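# Move the blue carton from the wall shelf to the desk

## Task

Remove the blue carton from among the cartons lined up on the wall shelf and set it down on the desk so it rests there without the robot supporting it. Every brown carton must stay exactly where it was, neither moved nor rotated. The robot must not tip over or be left leaning. At the end, open the gripper and move the robot away from the carton.

## Robot and tools

ROBOT. A two-wheeled base that drives straight or turns in place but cannot move sideways. It carries a lifting column with a tilting head and two six-joint arms, each ending in a two-finger gripper. Shoulder height S = 0.90 m + column_m. Folded, as at the start, the robot is 0.73 m long and 0.62 m wide, and its front is 0.40 m ahead of the column.

FRAMES. Base frame: origin on the floor under the column, midway between the drive wheels; x forward, y left, z up, in metres. left_hand and right_hand are reported in this frame at the point where the fingers meet; the tips reach 8 mm further. Their quat_wxyz rotates (0,0,1) onto the finger direction, and the hand's y axis runs along the opening. The odometry frame is the base frame as it stood when the scene began.

execute_actions. Argument "actions" is a list holding one action, or none to just read state and images. An action may contain:
- "base": exactly one of {"translate_m": d}, a straight drive of d metres relative to where the base last measured itself, forward positive, -3 to 3; or {"rotate_rad": d}, an on-the-spot turn of d radians, counter-clockwise (left) positive, -3.2 to 3.2. Both are offsets, not poses. A move needing over 8.667 s is refused.
- "joints": absolute targets keyed by name. column_m 0 to 0.8 m; head_tilt_rad -0.61 to 1.308 (positive looks down); left_/right_joint1_rad -2.879 to 2.879; joint2 0 to 3.141; joint3 0 to 3.019; joint4 -1.692 to 1.57; joint5 -1.57 to 1.57 (positive swings the hand to the robot's right); joint6 -2.094 to 2.094 (positive rolls clockwise seen from behind); left_/right_gripper_m 0 (closed) to 0.093 m fingertip gap. Joints left out may keep pushing toward older targets.
- "speeds": lower caps for this action only, translate_m 0.05 to 0.8 m/s, rotate_rad 0.1 to 1 rad/s. Arms ignore them.
"cameras" picks images: cam_head_left, cam_head_right, cam_left_wrist, cam_right_wrist, nav_camera, or "all"; omitted or null gives all, [] gives none. The "pictures" line lists image order. An unknown key or out-of-range number rejects the whole call with no motion. An action runs at most 15 s. If a result reports a stop, the remaining motion calls in that reply are skipped.

wait {seconds: 0 to 10}: commands nothing, returns state and images. zoom_image {camera, region [x0,y0,x1,y1]} in pixels of that camera's latest full image, origin top-left, at most 504x504. Head and nav images are 896x504, wrist images 504x504 fisheye. read_manual only returns licence text. finished_scene {scene} ends the scene permanently; the goal must already hold on its own.

ARM GEOMETRY. With joint1 = -1.57 (left) or 1.57 (right) and joints 5, 6 at 0, the arm swings in a vertical plane 0.23 m to that side. Let a = j2 - 0.35, b = 1.05 + j2 - j3, c = b - j4 (c = 1.57 means fingers straight down). The hand point is 0.12 + 0.39 sin a + 0.38 cos b + 0.25 cos c ahead of the column and S + 0.39 cos a - 0.38 sin b - 0.25 sin c high. Example: j2, j3, j4 = 0.93, 0.78, 0.14 gives 0.60 m ahead, 0.25 m below S. Reality usually sits up to 5 cm lower and nearer (about 12 cm under heavy or far loads); trust the reported hand position (1 to 3 cm error). Reach is about 1 m from the shoulder. Below 0.4 m height the base housing blocks hands closer than 0.45 m ahead. Avoid arm moves while column_m is under 0.3.

LOADS. Fingers down, an arm holds about 2 kg out to 0.6 m ahead and 1 kg out to 0.8 m; with fingers flatter than about 1.2 rad below horizontal heavy loads sag. Grip force here is reduced to roughly 13 to 25 N per pad, so cartons can slip: grip firmly and centrally, move gently.

GRIPPER. Fingers are 7 cm long; outside width is the opening plus 1 cm at the tips and plus 5 cm at the base. The hand body is 10 cm wide, 7 cm thick; the wrist camera sticks out 11 cm on one side. To grasp, command an opening smaller than the object; "off_target" is then expected. A reading at least 0.002 m above the target means something is held.

FRICTION. Changes under about 0.03 rad (0.08 for joints 2, 3) may not move a joint though it says "done". For gentle contact, step about 0.05 rad per call from your previous target.

RESULTS. base_status / joint_status: "done", "off_target" (resting away from target, may still push), "contact_stop" (column or base only; it then holds where it stopped), "time_out", "not_followed" (a safety check withheld arm targets because of closeness to the other arm, the body, or an obstacle; back the moved joints off by 0.05 rad or more). on_its_own shows uncommanded behaviour; "held at" is a target, not a position. motor_effort lists only left_wheel and right_wheel in percent, bracket = peak. base_tilt in degrees (forward, right positive). If turned_by_wheels and turned_by_imu differ by over about 4% and 0.05 rad, the base hit something or slipped. wheel_motors_off = 1 means the wheels are disabled.

COLUMN. Going down, it halts with contact_stop when a hand or held object lands, possibly sinking up to 0.15 to 0.2 m more; afterward it won't go down until raised 0.2 m. A shelf above an arm can trigger this too: drive out before raising.

AVOID. Arms colliding or pressing on each other. Base pushing into furniture (after contact_stop drive back 0.05 m; prolonged pushing cuts the wheel motors for 2 s). Table tops between 0.30 m high and 0.26 m below S can pass over the housing and hit the column. Arms straining against obstacles overheat motors; relieve by sending the current joint readings as targets. Motors warn at 85 °C and the arm drops at 100 °C. Do not drop the carton, knock brown cartons, or tilt the robot.

Each tool is called after "Call:" by a JSON object that holds its "op" and its "data".

## Session

I'll start by looking at the current state of the scene.

Call:
{"op": "execute_actions", "data": {"actions": []}}

Scene clock: 0.00 s.
base_odometry: x=+0.000 y=+0.000 heading=+0.000 (m, m, rad; odometry frame)
turned_by_wheels: +0.000 (rad since the last result)
turned_by_imu: +0.000 (rad since the last result)
base_tilt: forward=+0.2 right=-0.2 (deg)
base_status: not commanded
joint_positions: column_m=+0.553 head_tilt_rad=+0.873 left_joint1_rad=-1.594 left_joint2_rad=+0.868 left_joint3_rad=+0.403 left_joint4_rad=-0.941 left_joint5_rad=+0.025 left_joint6_rad=-0.061 left_gripper_m=+0.095 right_joint1_rad=+1.555 right_joint2_rad=+0.873 right_joint3_rad=+0.370 right_joint4_rad=-0.911 right_joint5_rad=+0.009 right_joint6_rad=-0.086 right_gripper_m=+0.094
joint_status: not commanded
wheel_motors_off: 0
motor_effort: left_wheel=+3 right_wheel=+2 (%)
left_hand: x=+0.1481 y=+0.2154 z=+1.2521 quat_wxyz=(+0.428, +0.023, -0.904, +0.005) (m; base frame)
right_hand: x=+0.1342 y=-0.2302 z=+1.2519 quat_wxyz=(+0.431, +0.034, -0.902, -0.010) (m; base frame)
pictures: cam_head_left, cam_head_right, cam_left_wrist, cam_right_wrist, nav_camera
Images, in order (width x height): cam_head_left 896x504, cam_head_right 896x504, cam_left_wrist 504x504, cam_right_wrist 504x504, nav_camera 896x504.

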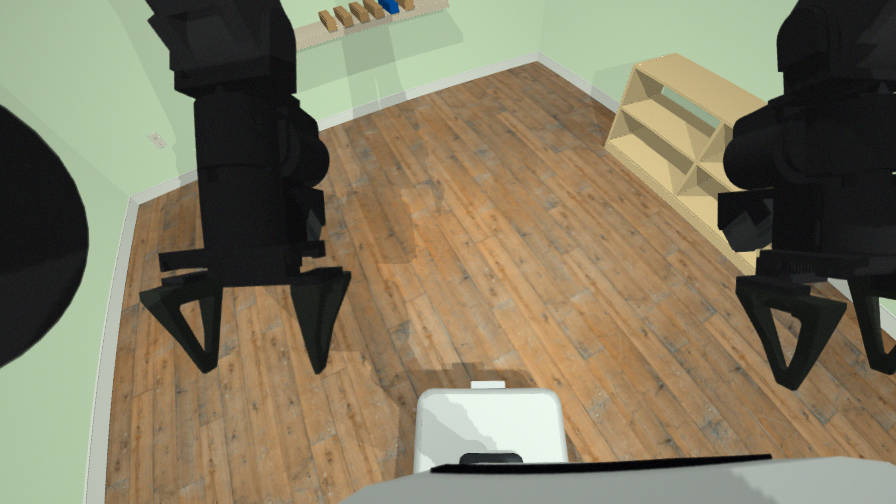

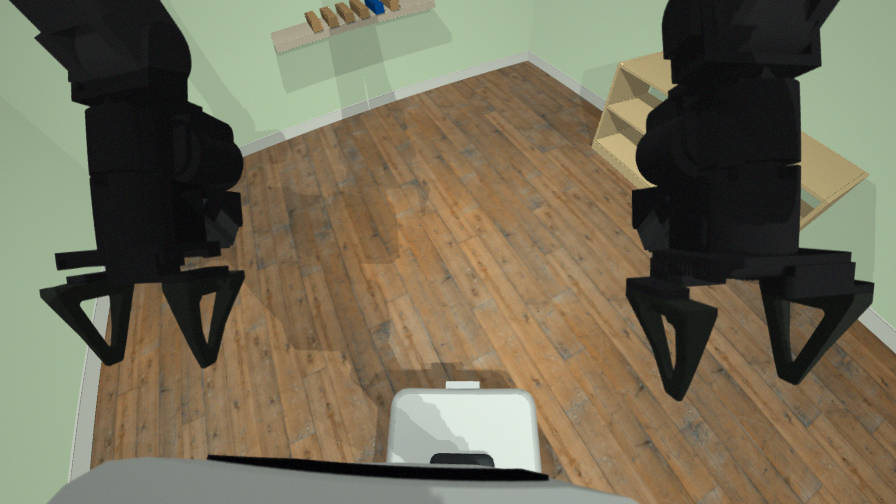

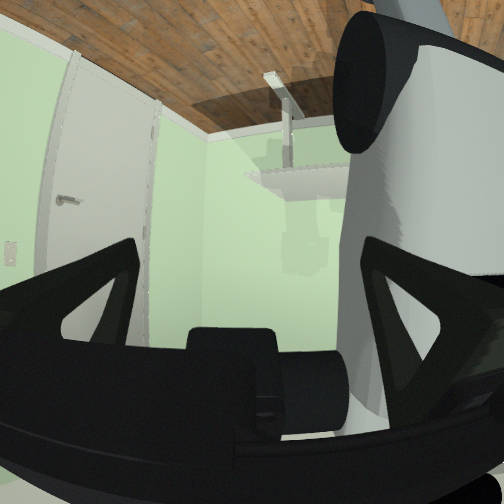

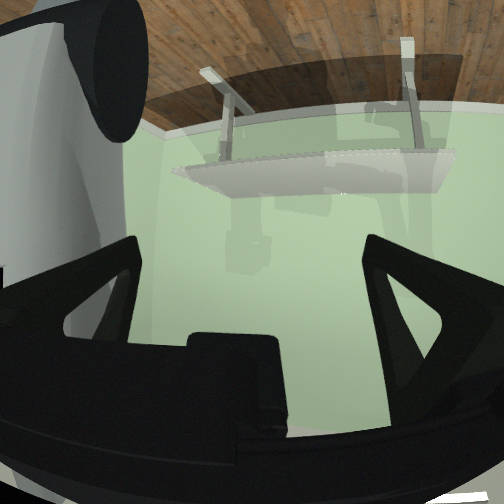

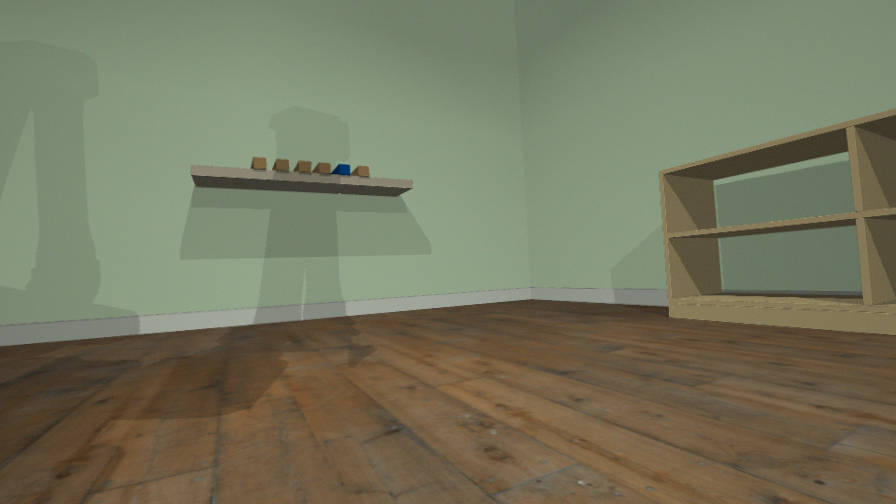

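Call:
{"op": "zoom_image", "data": {"camera": "nav_camera", "region": [170, 130, 450, 230]}}

Call:
{"op": "zoom_image", "data": {"camera": "cam_head_right", "region": [260, 0, 460, 70]}}

Region (170, 130, 450, 230) of nav_camera's 896x504 image, scaled by 1.800, with more detail than that image has; it fills the top 180 rows of this view, and the rest is white.

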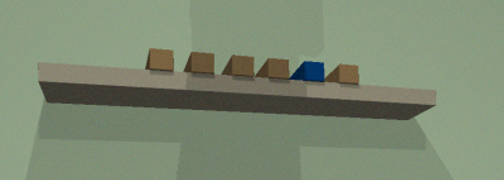

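Region (260, 0, 460, 70) of cam_head_right's 896x504 image, scaled by 2.520, with more detail than that image has; it fills the top 176 rows of this view, and the rest is white.

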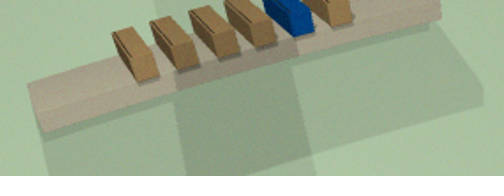

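Call:
{"op": "execute_actions", "data": {"actions": [{"joints": {"head_tilt_rad": 0.45}}], "cameras": ["cam_head_left", "cam_head_right"]}}

Scene clock: 20.00 s.
base_odometry: x=+0.000 y=+0.000 heading=+0.000 (m, m, rad; odometry frame)
turned_by_wheels: +0.000 (rad since the last result)
turned_by_imu: +0.002 (rad since the last result)
base_tilt: forward=+0.2 right=-0.2 (deg)
base_status: not commanded
joint_positions: column_m=+0.553 head_tilt_rad=+0.469 left_joint1_rad=-1.594 left_joint2_rad=+0.868 left_joint3_rad=+0.403 left_joint4_rad=-0.941 left_joint5_rad=+0.025 left_joint6_rad=-0.061 left_gripper_m=+0.095 right_joint1_rad=+1.555 right_joint2_rad=+0.873 right_joint3_rad=+0.370 right_joint4_rad=-0.911 right_joint5_rad=+0.009 right_joint6_rad=-0.086 right_gripper_m=+0.094
joint_status: all done
wheel_motors_off: 0
motor_effort: left_wheel=+3(3) right_wheel=+2(2) (%)
left_hand: x=+0.1481 y=+0.2154 z=+1.2521 quat_wxyz=(+0.428, +0.023, -0.904, +0.005) (m; base frame)
right_hand: x=+0.1342 y=-0.2302 z=+1.2519 quat_wxyz=(+0.431, +0.034, -0.902, -0.010) (m; base frame)
pictures: cam_head_left, cam_head_right
camera_calibration (this result's frames):
cam_head_left: T_world_to_cam=[[0.0511546, -0.997664, -0.0452841, 0.115006], [-0.529026, 0.0113894, -0.848529, 1.33887], [0.847062, 0.0673626, -0.527208, 0.695761], [0, 0, 0, 1]] pos_world=[0.11306, 0.0526205, 1.50809]
cam_head_right: T_world_to_cam=[[0.0456141, -0.997037, -0.0619449, 0.0458994], [-0.550326, 0.0266709, -0.834524, 1.32113], [0.833703, 0.0721559, -0.547478, 0.733326], [0, 0, 0, 1]] pos_world=[0.113581, -0.0423861, 1.50684]
Images, in order (width x height): cam_head_left 896x504, cam_head_right 896x504.

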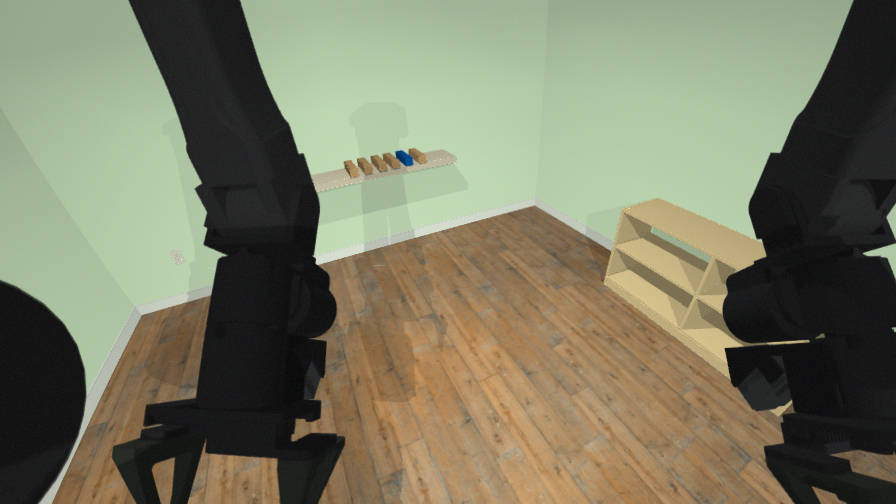

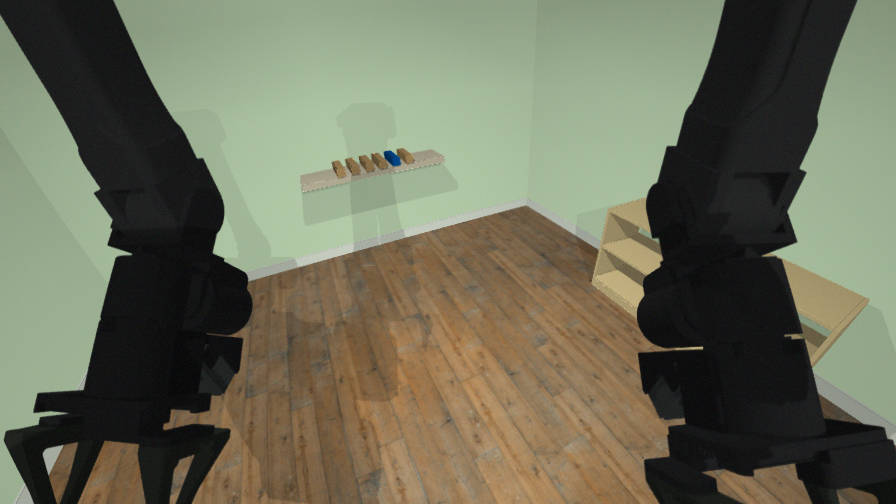

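Call:
{"op": "zoom_image", "data": {"camera": "cam_head_left", "region": [300, 130, 560, 270]}}

Call:
{"op": "zoom_image", "data": {"camera": "cam_head_right", "region": [290, 130, 550, 270]}}

Region (300, 130, 560, 270) of cam_head_left's 896x504 image, scaled by 1.938, with more detail than that image has; it fills the top 271 rows of this view, and the rest is white.

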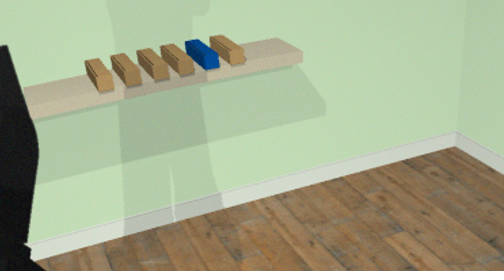

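Region (290, 130, 550, 270) of cam_head_right's 896x504 image, scaled by 1.938, with more detail than that image has; it fills the top 271 rows of this view, and the rest is white.

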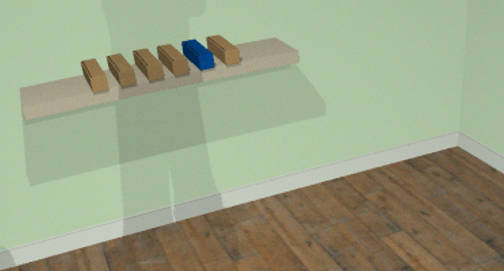

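Call:
{"op": "execute_actions", "data": {"actions": [{"base": {"translate_m": 1.3}, "joints": {"head_tilt_rad": 0.5}}], "cameras": ["cam_head_left", "cam_head_right", "nav_camera"]}}

Scene clock: 85.83 s.
base_odometry: x=+1.300 y=+0.000 heading=+0.000 (m, m, rad; odometry frame)
turned_by_wheels: +0.000 (rad since the last result)
turned_by_imu: +0.001 (rad since the last result)
base_tilt: forward=+0.1 right=-0.3 (deg)
base_status: done
joint_positions: column_m=+0.553 head_tilt_rad=+0.504 left_joint1_rad=-1.594 left_joint2_rad=+0.868 left_joint3_rad=+0.404 left_joint4_rad=-0.941 left_joint5_rad=+0.025 left_joint6_rad=-0.061 left_gripper_m=+0.095 right_joint1_rad=+1.555 right_joint2_rad=+0.873 right_joint3_rad=+0.371 right_joint4_rad=-0.911 right_joint5_rad=+0.009 right_joint6_rad=-0.086 right_gripper_m=+0.094
joint_status: all done
wheel_motors_off: 0
motor_effort: left_wheel=+1(61) right_wheel=+0(39) (%)
left_hand: x=+0.1489 y=+0.2154 z=+1.2518 quat_wxyz=(+0.427, +0.023, -0.904, +0.005) (m; base frame)
right_hand: x=+0.1346 y=-0.2303 z=+1.2518 quat_wxyz=(+0.430, +0.034, -0.902, -0.010) (m; base frame)
pictures: cam_head_left, cam_head_right, nav_camera
camera_calibration (this result's frames):
cam_head_left: T_world_to_cam=[[0.0495018, -0.997664, -0.0470851, 0.117862], [-0.559043, 0.0113894, -0.82906, 1.3104], [0.827659, 0.0673626, -0.557173, 0.742863], [0, 0, 0, 1]] pos_world=[0.111896, 0.0526205, 1.50585]
cam_head_right: T_world_to_cam=[[0.0433689, -0.997037, -0.0635371, 0.0484628], [-0.579828, 0.0266709, -0.814302, 1.29147], [0.813584, 0.0721559, -0.576953, 0.779708], [0, 0, 0, 1]] pos_world=[0.112372, -0.0423861, 1.50458]
Images, in order (width x height): cam_head_left 896x504, cam_head_right 896x504, nav_camera 896x504.

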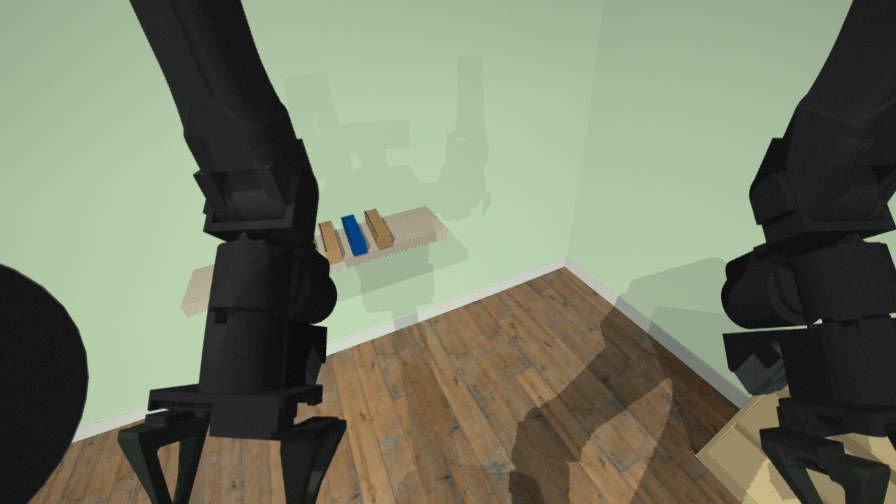

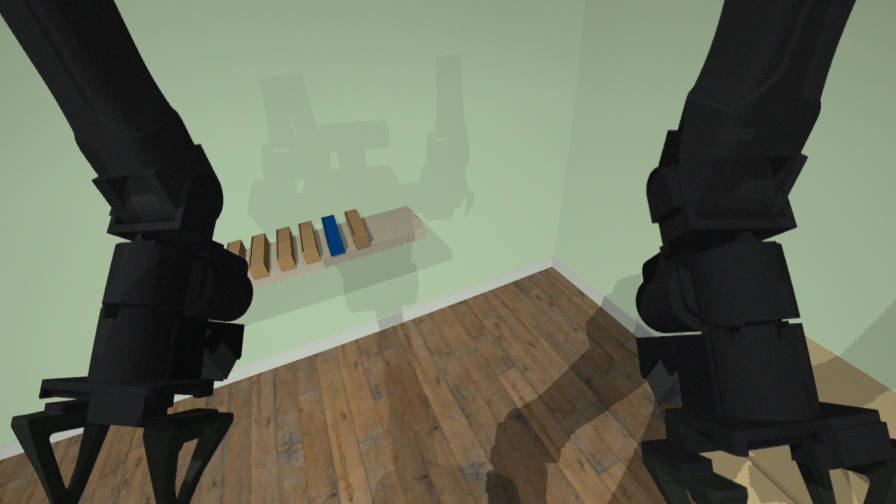

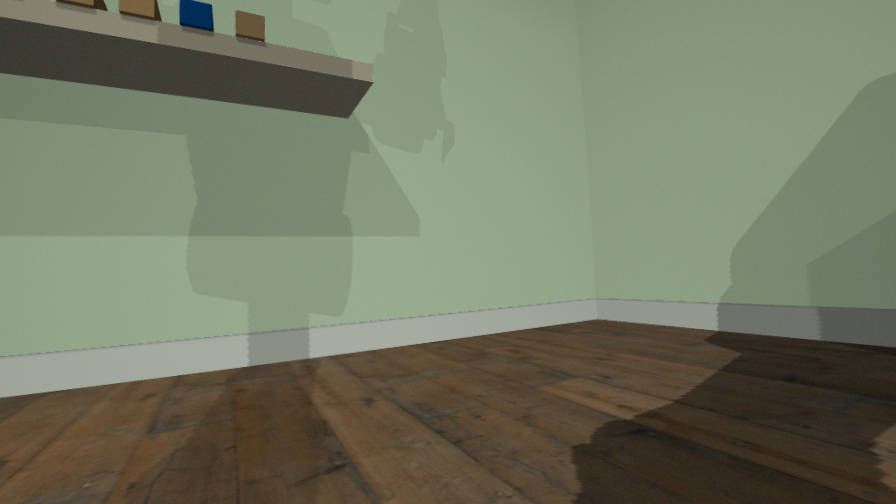

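Call:
{"op": "execute_actions", "data": {"actions": [{"base": {"rotate_rad": 0.523}, "joints": {"head_tilt_rad": 0.6}}], "cameras": ["cam_head_left", "cam_head_right", "nav_camera"]}}

Scene clock: 96.70 s.
base_odometry: x=+1.300 y=+0.000 heading=+0.522 (m, m, rad; odometry frame)
turned_by_wheels: +0.522 (rad since the last result)
turned_by_imu: +0.524 (rad since the last result)
base_tilt: forward=+0.2 right=-0.2 (deg)
base_status: done
joint_positions: column_m=+0.553 head_tilt_rad=+0.603 left_joint1_rad=-1.594 left_joint2_rad=+0.868 left_joint3_rad=+0.404 left_joint4_rad=-0.941 left_joint5_rad=+0.025 left_joint6_rad=-0.061 left_gripper_m=+0.095 right_joint1_rad=+1.555 right_joint2_rad=+0.873 right_joint3_rad=+0.371 right_joint4_rad=-0.911 right_joint5_rad=+0.009 right_joint6_rad=-0.086 right_gripper_m=+0.094
joint_status: all done
wheel_motors_off: 0
motor_effort: left_wheel=-6(61) right_wheel=+6(41) (%)
left_hand: x=+0.1489 y=+0.2154 z=+1.2518 quat_wxyz=(+0.427, +0.023, -0.904, +0.005) (m; base frame)
right_hand: x=+0.1346 y=-0.2303 z=+1.2518 quat_wxyz=(+0.430, +0.034, -0.902, -0.010) (m; base frame)
pictures: cam_head_left, cam_head_right, nav_camera
camera_calibration (this result's frames):
cam_head_left: T_world_to_cam=[[0.0446113, -0.997664, -0.0517423, 0.125276], [-0.638164, 0.0113894, -0.769816, 1.22315], [0.768607, 0.0673626, -0.636165, 0.867422], [0, 0, 0, 1]] pos_world=[0.108273, 0.0526205, 1.4999]
cam_head_right: T_world_to_cam=[[0.0368841, -0.997037, -0.0675084, 0.0549009], [-0.65739, 0.0266709, -0.753079, 1.2011], [0.752647, 0.0721559, -0.654458, 0.902073], [0, 0, 0, 1]] pos_world=[0.108621, -0.0423861, 1.4986]
Images, in order (width x height): cam_head_left 896x504, cam_head_right 896x504, nav_camera 896x504.

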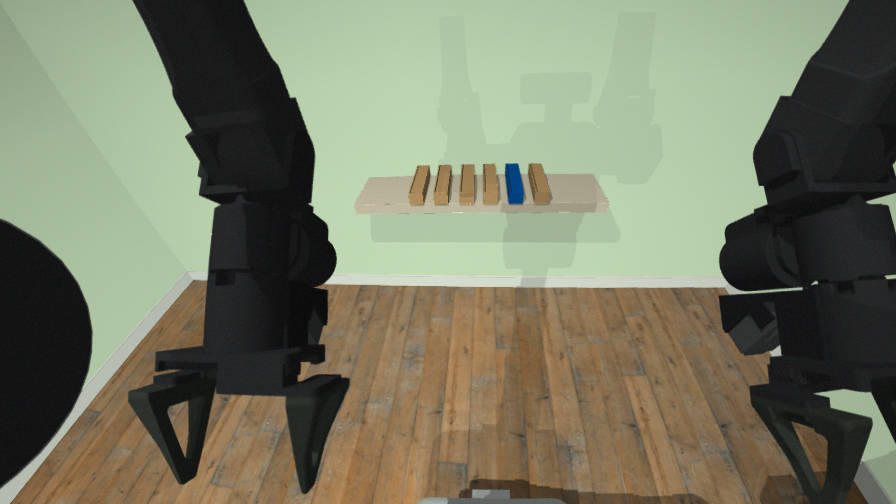

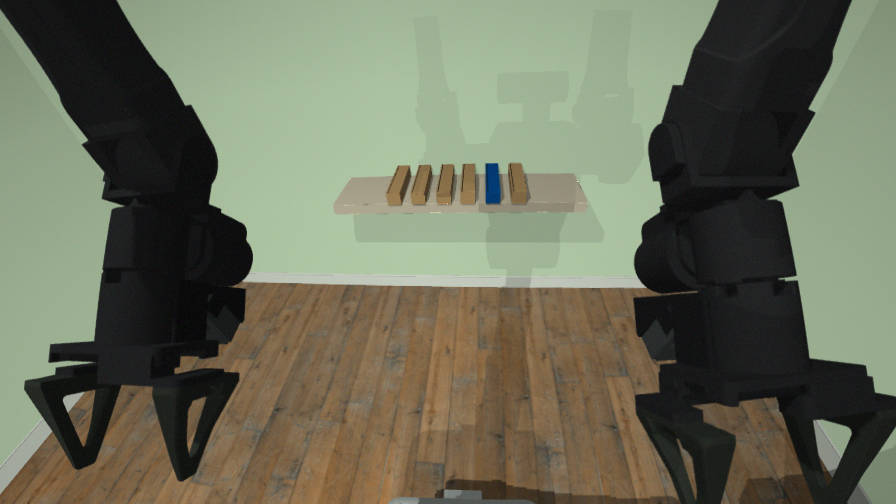

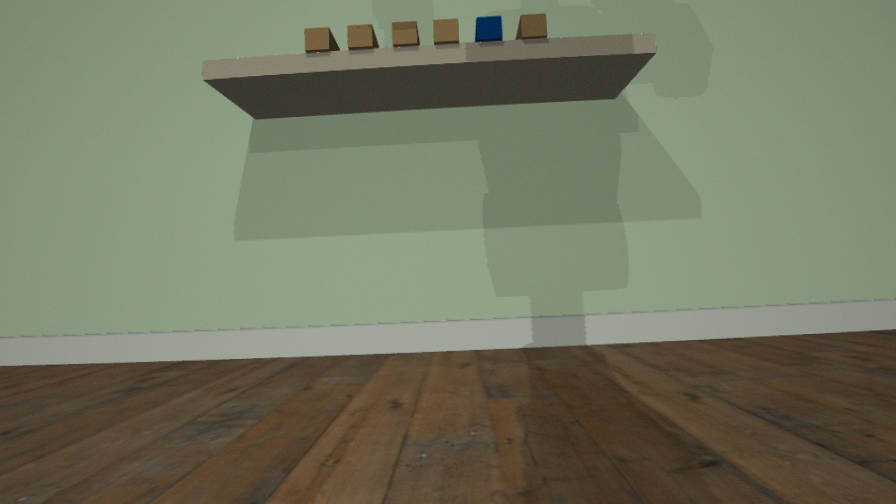

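Call:
{"op": "zoom_image", "data": {"camera": "cam_head_left", "region": [450, 150, 620, 230]}}

Call:
{"op": "zoom_image", "data": {"camera": "cam_head_right", "region": [430, 150, 600, 230]}}

Call:
{"op": "zoom_image", "data": {"camera": "nav_camera", "region": [420, 0, 670, 120]}}

Call:
{"op": "zoom_image", "data": {"camera": "cam_head_left", "region": [320, 150, 760, 310]}}

Region (450, 150, 620, 230) of cam_head_left's 896x504 image, scaled by 2.965, with more detail than that image has; it fills the top 237 rows of this view, and the rest is white.

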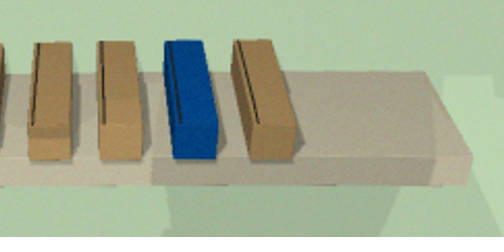

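Region (430, 150, 600, 230) of cam_head_right's 896x504 image, scaled by 2.965, with more detail than that image has; it fills the top 237 rows of this view, and the rest is white.

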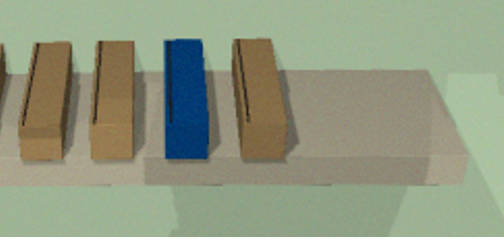

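Region (420, 0, 670, 120) of nav_camera's 896x504 image, scaled by 2.016, with more detail than that image has; it fills the top 242 rows of this view, and the rest is white.

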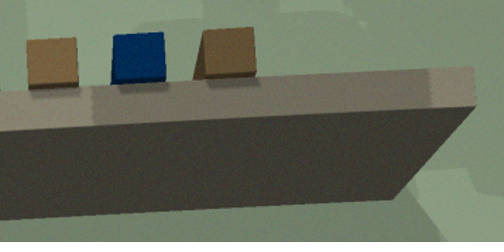

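Region (320, 150, 760, 310) of cam_head_left's 896x504 image, scaled by 1.145, with more detail than that image has; it fills the top 183 rows of this view, and the rest is white.

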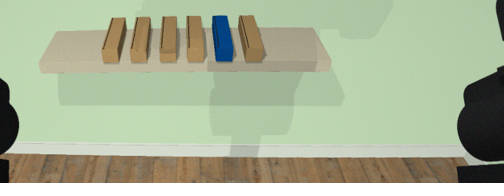

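Call:
{"op": "zoom_image", "data": {"camera": "cam_head_left", "region": [330, 150, 500, 310]}}

Call:
{"op": "zoom_image", "data": {"camera": "cam_head_left", "region": [570, 150, 740, 310]}}

Call:
{"op": "zoom_image", "data": {"camera": "cam_head_right", "region": [240, 150, 410, 310]}}

Call:
{"op": "zoom_image", "data": {"camera": "cam_head_right", "region": [500, 150, 670, 310]}}

Region (330, 150, 500, 310) of cam_head_left's 896x504 image, scaled by 2.965, with more detail than that image has; it fills the top 474 rows of this view, and the rest is white.

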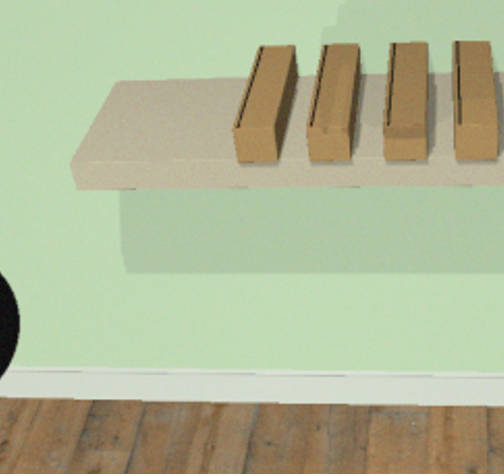

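Region (570, 150, 740, 310) of cam_head_left's 896x504 image, scaled by 2.965, with more detail than that image has; it fills the top 474 rows of this view, and the rest is white.

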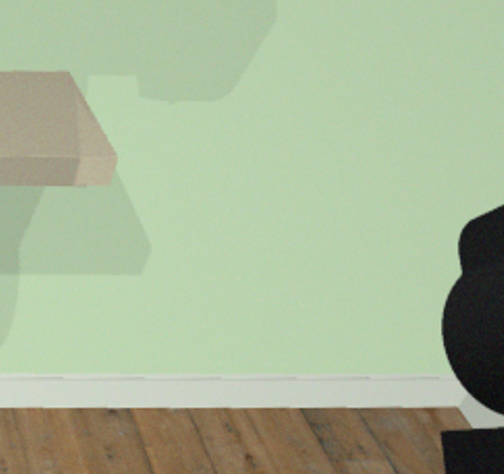

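Region (240, 150, 410, 310) of cam_head_right's 896x504 image, scaled by 2.965, with more detail than that image has; it fills the top 474 rows of this view, and the rest is white.

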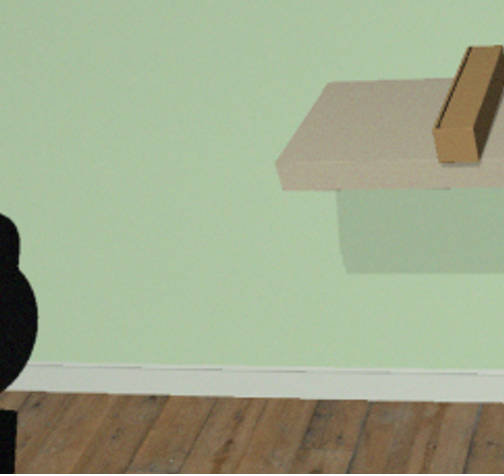

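Region (500, 150, 670, 310) of cam_head_right's 896x504 image, scaled by 2.965, with more detail than that image has; it fills the top 474 rows of this view, and the rest is white.

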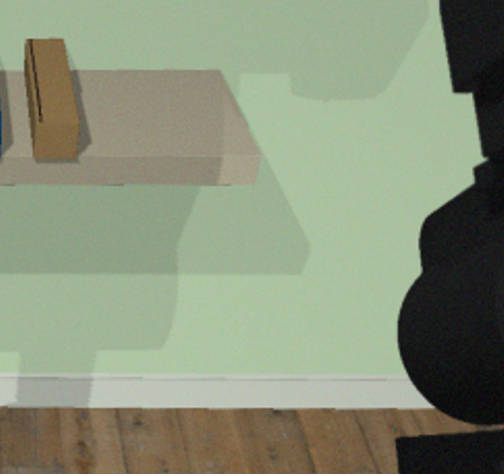

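Call:
{"op": "execute_actions", "data": {"actions": [{"base": {"rotate_rad": 0.045}, "joints": {"right_joint1_rad": 1.57, "right_joint2_rad": 1.51, "right_joint3_rad": 1.10, "right_joint4_rad": 0.01, "right_joint5_rad": 0.0, "right_joint6_rad": 0.08, "right_gripper_m": 0.086, "head_tilt_rad": 0.75}}], "cameras": ["cam_head_left", "cam_head_right", "cam_right_wrist"]}}

Scene clock: 202.70 s.
base_odometry: x=+1.300 y=+0.000 heading=+0.566 (m, m, rad; odometry frame)
turned_by_wheels: +0.044 (rad since the last result)
turned_by_imu: +0.046 (rad since the last result)
base_tilt: forward=+0.1 right=-0.3 (deg)
base_status: done
joint_positions: column_m=+0.553 head_tilt_rad=+0.752 left_joint1_rad=-1.594 left_joint2_rad=+0.868 left_joint3_rad=+0.404 left_joint4_rad=-0.941 left_joint5_rad=+0.025 left_joint6_rad=-0.061 left_gripper_m=+0.095 right_joint1_rad=+1.562 right_joint2_rad=+1.501 right_joint3_rad=+1.098 right_joint4_rad=+0.006 right_joint5_rad=+0.002 right_joint6_rad=+0.070 right_gripper_m=+0.086
joint_status: all done
wheel_motors_off: 0
motor_effort: left_wheel=-7(32) right_wheel=+7(29) (%)
left_hand: x=+0.1485 y=+0.2154 z=+1.2520 quat_wxyz=(+0.427, +0.023, -0.904, +0.005) (m; base frame)
right_hand: x=+0.5528 y=-0.2317 z=+0.9881 quat_wxyz=(-0.063, -0.037, -0.997, +0.003) (m; base frame)
pictures: cam_head_left, cam_head_right, cam_right_wrist
camera_calibration (this result's frames):
cam_head_left: T_world_to_cam=[[0.036445, -0.997664, -0.0577858, 0.134988], [-0.745267, 0.0113894, -0.666669, 1.06971], [0.665769, 0.0673626, -0.743111, 1.03721], [0, 0, 0, 1]] pos_world=[0.101758, 0.0526205, 1.4917]
cam_head_right: T_world_to_cam=[[0.0264651, -0.997037, -0.0722316, 0.0626933], [-0.761798, 0.0266709, -0.647265, 1.04342], [0.647273, 0.0721559, -0.758835, 1.06803], [0, 0, 0, 1]] pos_world=[0.101908, -0.0423861, 1.49035]
cam_right_wrist: T_world_to_cam=[[-0.0665857, -0.997736, 0.00948865, -0.205732], [-0.867863, 0.0626055, 0.492844, 0.00962815], [-0.492322, 0.0245815, -0.870066, 1.25872], [0, 0, 0, 1]] pos_world=[0.614354, -0.23681, 1.09238]
Images, in order (width x height): cam_head_left 896x504, cam_head_right 896x504, cam_right_wrist 504x504.

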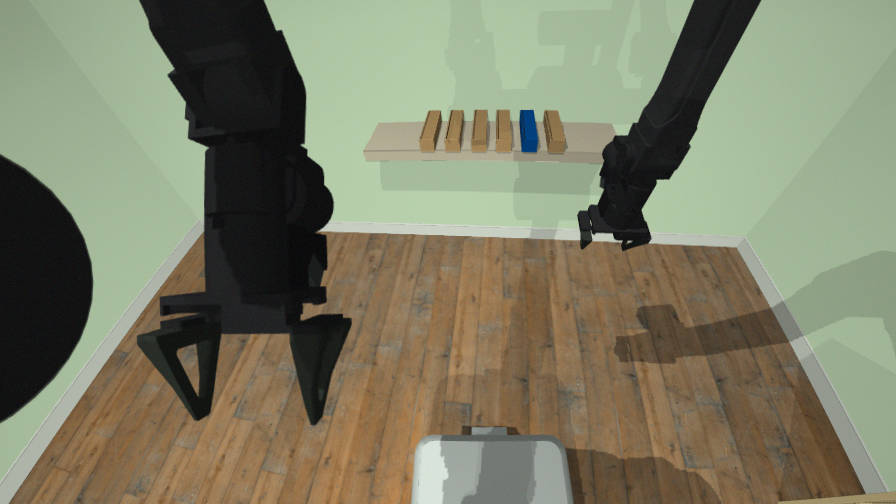

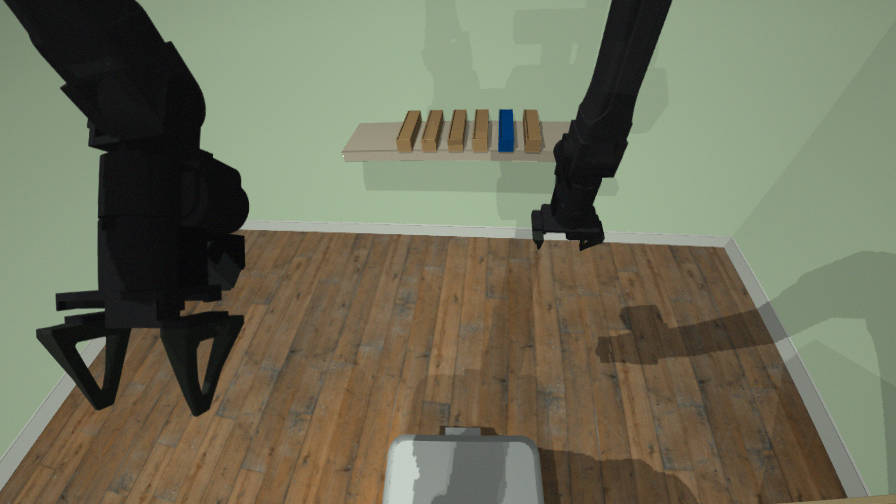

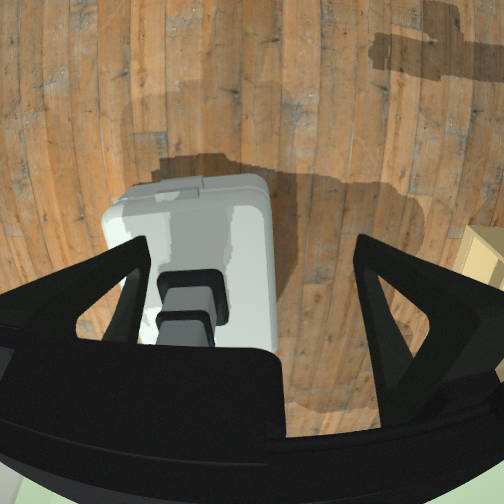

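Call:
{"op": "zoom_image", "data": {"camera": "cam_head_left", "region": [490, 100, 690, 260]}}

Call:
{"op": "zoom_image", "data": {"camera": "cam_head_right", "region": [460, 100, 660, 260]}}

Region (490, 100, 690, 260) of cam_head_left's 896x504 image, scaled by 2.520, with more detail than that image has; it fills the top 403 rows of this view, and the rest is white.

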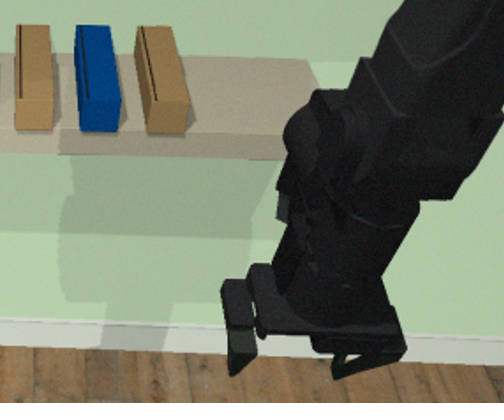

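Region (460, 100, 660, 260) of cam_head_right's 896x504 image, scaled by 2.520, with more detail than that image has; it fills the top 403 rows of this view, and the rest is white.

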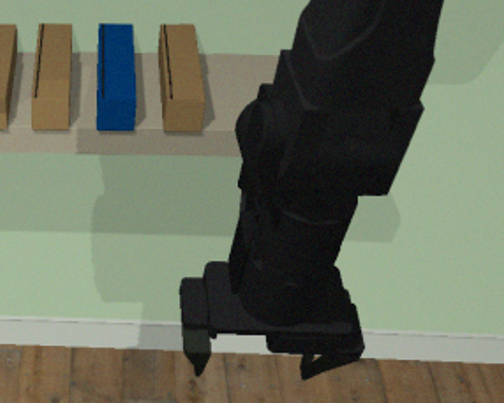

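Call:
{"op": "execute_actions", "data": {"actions": [{"base": {"translate_m": 0.82}, "joints": {"head_tilt_rad": 0.95}}], "cameras": ["cam_head_left", "cam_head_right", "cam_right_wrist"]}}

Scene clock: 235.37 s.
base_odometry: x=+1.992 y=+0.440 heading=+0.567 (m, m, rad; odometry frame)
turned_by_wheels: +0.001 (rad since the last result)
turned_by_imu: +0.002 (rad since the last result)
base_tilt: forward=+0.1 right=-0.2 (deg)
base_status: done
joint_positions: column_m=+0.553 head_tilt_rad=+0.951 left_joint1_rad=-1.594 left_joint2_rad=+0.868 left_joint3_rad=+0.404 left_joint4_rad=-0.941 left_joint5_rad=+0.025 left_joint6_rad=-0.061 left_gripper_m=+0.095 right_joint1_rad=+1.562 right_joint2_rad=+1.501 right_joint3_rad=+1.100 right_joint4_rad=+0.006 right_joint5_rad=+0.002 right_joint6_rad=+0.070 right_gripper_m=+0.086
joint_status: all done
wheel_motors_off: 0
motor_effort: left_wheel=+0(65) right_wheel=+0(56) (%)
left_hand: x=+0.1489 y=+0.2154 z=+1.2518 quat_wxyz=(+0.427, +0.023, -0.904, +0.005) (m; base frame)
right_hand: x=+0.5540 y=-0.2315 z=+0.9882 quat_wxyz=(-0.064, -0.037, -0.997, +0.003) (m; base frame)
pictures: cam_head_left, cam_head_right, cam_right_wrist
camera_calibration (this result's frames):
cam_head_left: T_world_to_cam=[[0.0243176, -0.997664, -0.0638443, 0.144922], [-0.86223, 0.0113894, -0.50639, 0.828808], [0.505934, 0.0673626, -0.859938, 1.22505], [0, 0, 0, 1]] pos_world=[0.091303, 0.0526205, 1.48242]
cam_head_right: T_world_to_cam=[[0.0116819, -0.997037, -0.0760352, 0.0692879], [-0.874604, 0.0266709, -0.484104, 0.797873], [0.484697, 0.0721559, -0.871701, 1.24991], [0, 0, 0, 1]] pos_world=[0.0911843, -0.0423861, 1.48107]
cam_right_wrist: T_world_to_cam=[[-0.0663984, -0.997752, 0.00904069, -0.205079], [-0.868814, 0.0622687, 0.491208, 0.0126397], [-0.490667, 0.0247607, -0.870996, 1.25947], [0, 0, 0, 1]] pos_world=[0.615345, -0.23659, 1.09264]
Images, in order (width x height): cam_head_left 896x504, cam_head_right 896x504, cam_right_wrist 504x504.

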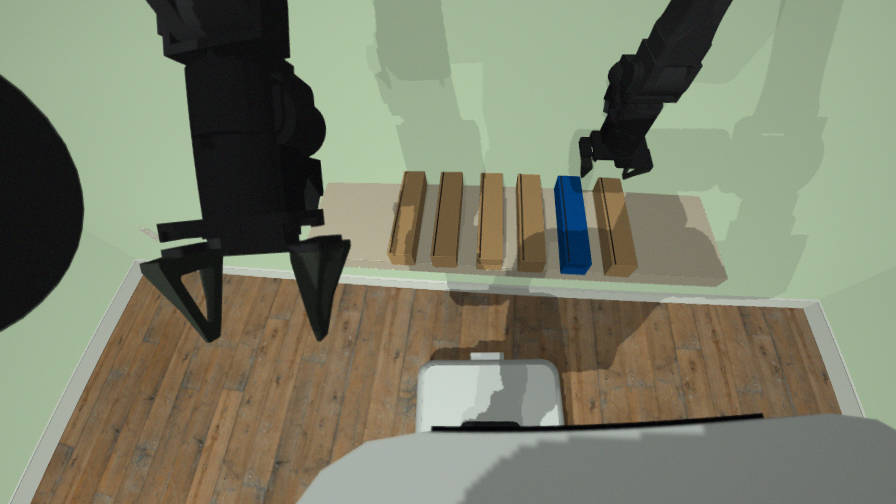

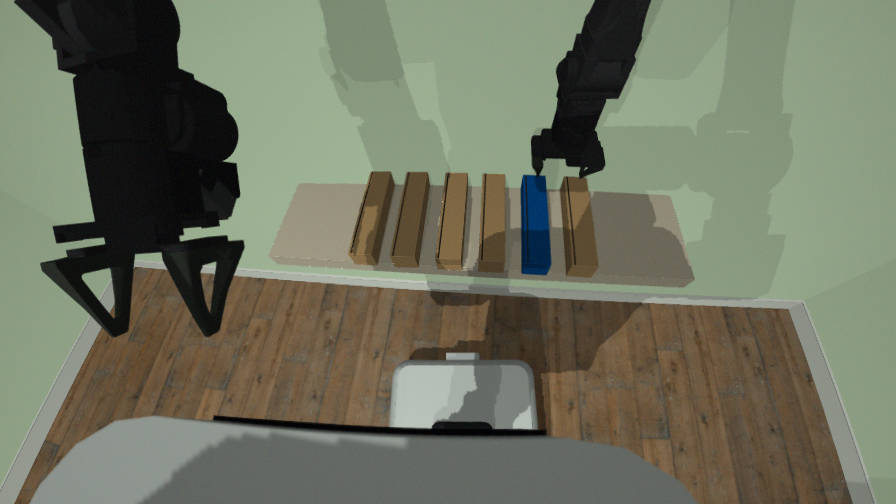

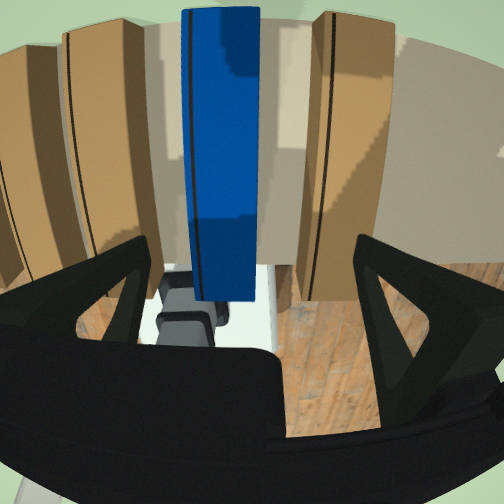

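Call:
{"op": "zoom_image", "data": {"camera": "cam_right_wrist", "region": [120, 0, 400, 160]}}

Call:
{"op": "zoom_image", "data": {"camera": "cam_right_wrist", "region": [120, 200, 400, 360]}}

Call:
{"op": "zoom_image", "data": {"camera": "cam_head_left", "region": [500, 130, 740, 300]}}

Region (120, 0, 400, 160) of cam_right_wrist's 504x504 image, scaled by 1.800, with more detail than that image has; it fills the top 288 rows of this view, and the rest is white.

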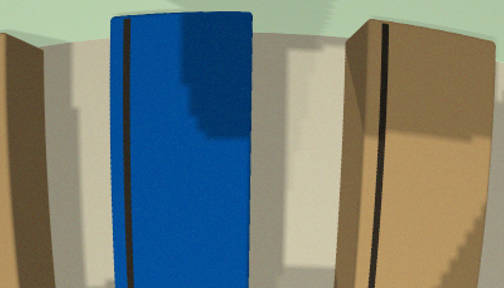

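Region (120, 200, 400, 360) of cam_right_wrist's 504x504 image, scaled by 1.800, with more detail than that image has; it fills the top 288 rows of this view, and the rest is white.

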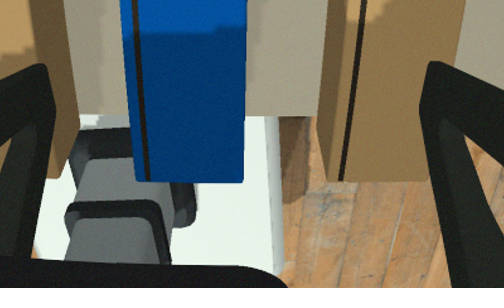

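Region (500, 130, 740, 300) of cam_head_left's 896x504 image, scaled by 2.100, with more detail than that image has; it fills the top 357 rows of this view, and the rest is white.

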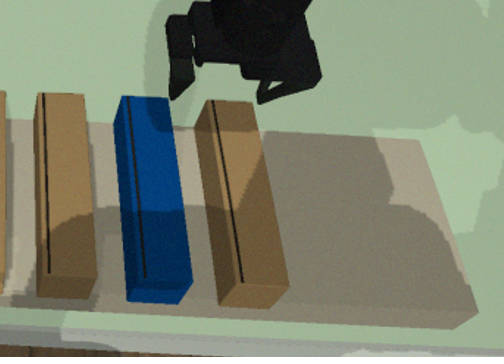

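Call:
{"op": "execute_actions", "data": {"actions": [{"base": {"rotate_rad": 0.039}, "joints": {"column_m": 0.463, "right_joint4_rad": -0.07, "right_joint6_rad": 0.13}}], "cameras": ["cam_head_left", "cam_head_right", "cam_right_wrist"]}}

Scene clock: 287.90 s.
base_odometry: x=+1.992 y=+0.440 heading=+0.603 (m, m, rad; odometry frame)
turned_by_wheels: +0.037 (rad since the last result)
turned_by_imu: +0.038 (rad since the last result)
base_tilt: forward=+0.2 right=-0.3 (deg)
base_status: done
joint_positions: column_m=+0.463 head_tilt_rad=+0.951 left_joint1_rad=-1.594 left_joint2_rad=+0.868 left_joint3_rad=+0.404 left_joint4_rad=-0.941 left_joint5_rad=+0.025 left_joint6_rad=-0.061 left_gripper_m=+0.095 right_joint1_rad=+1.569 right_joint2_rad=+1.501 right_joint3_rad=+1.100 right_joint4_rad=-0.065 right_joint5_rad=+0.002 right_joint6_rad=+0.120 right_gripper_m=+0.086
joint_status: all done
wheel_motors_off: 0
motor_effort: left_wheel=-2(55) right_wheel=+3(44) (%)
left_hand: x=+0.1487 y=+0.2154 z=+1.1615 quat_wxyz=(+0.427, +0.023, -0.904, +0.005) (m; base frame)
right_hand: x=+0.5369 y=-0.2267 z=+0.8962 quat_wxyz=(-0.029, -0.060, -0.998, +0.000) (m; base frame)
pictures: cam_head_left, cam_head_right, cam_right_wrist
camera_calibration (this result's frames):
cam_head_left: T_world_to_cam=[[0.0243176, -0.997664, -0.0638443, 0.139147], [-0.86223, 0.0113894, -0.506389, 0.783007], [0.505933, 0.0673626, -0.859938, 1.14728], [0, 0, 0, 1]] pos_world=[0.0913029, 0.0526205, 1.39198]
cam_head_right: T_world_to_cam=[[0.0116818, -0.997037, -0.0760352, 0.0624109], [-0.874604, 0.0266709, -0.484103, 0.754088], [0.484697, 0.0721559, -0.871701, 1.17107], [0, 0, 0, 1]] pos_world=[0.0911843, -0.0423861, 1.39063]
cam_right_wrist: T_world_to_cam=[[-0.111416, -0.993768, 0.00350145, -0.170568], [-0.828794, 0.0948626, 0.551454, -0.0254387], [-0.548349, 0.0585386, -0.834198, 1.17639], [0, 0, 0, 1]] pos_world=[0.604985, -0.235956, 0.995967]
Images, in order (width x height): cam_head_left 896x504, cam_head_right 896x504, cam_right_wrist 504x504.

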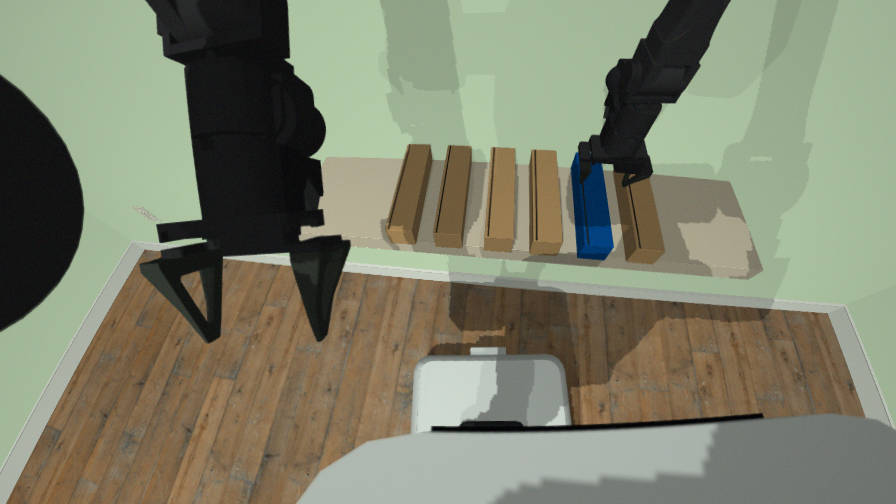

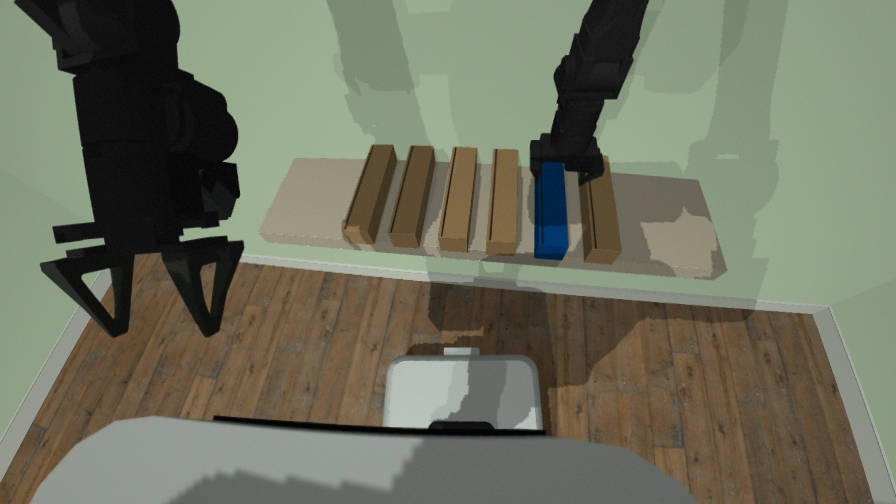

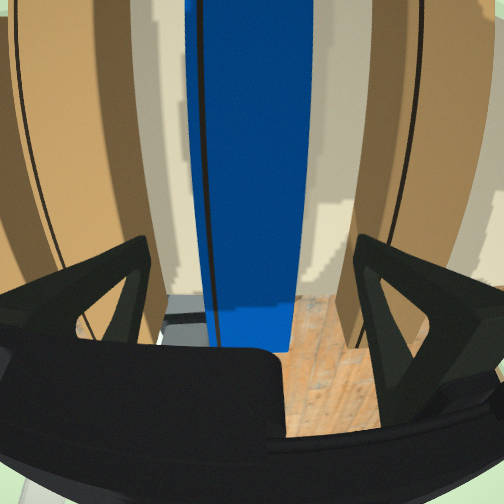

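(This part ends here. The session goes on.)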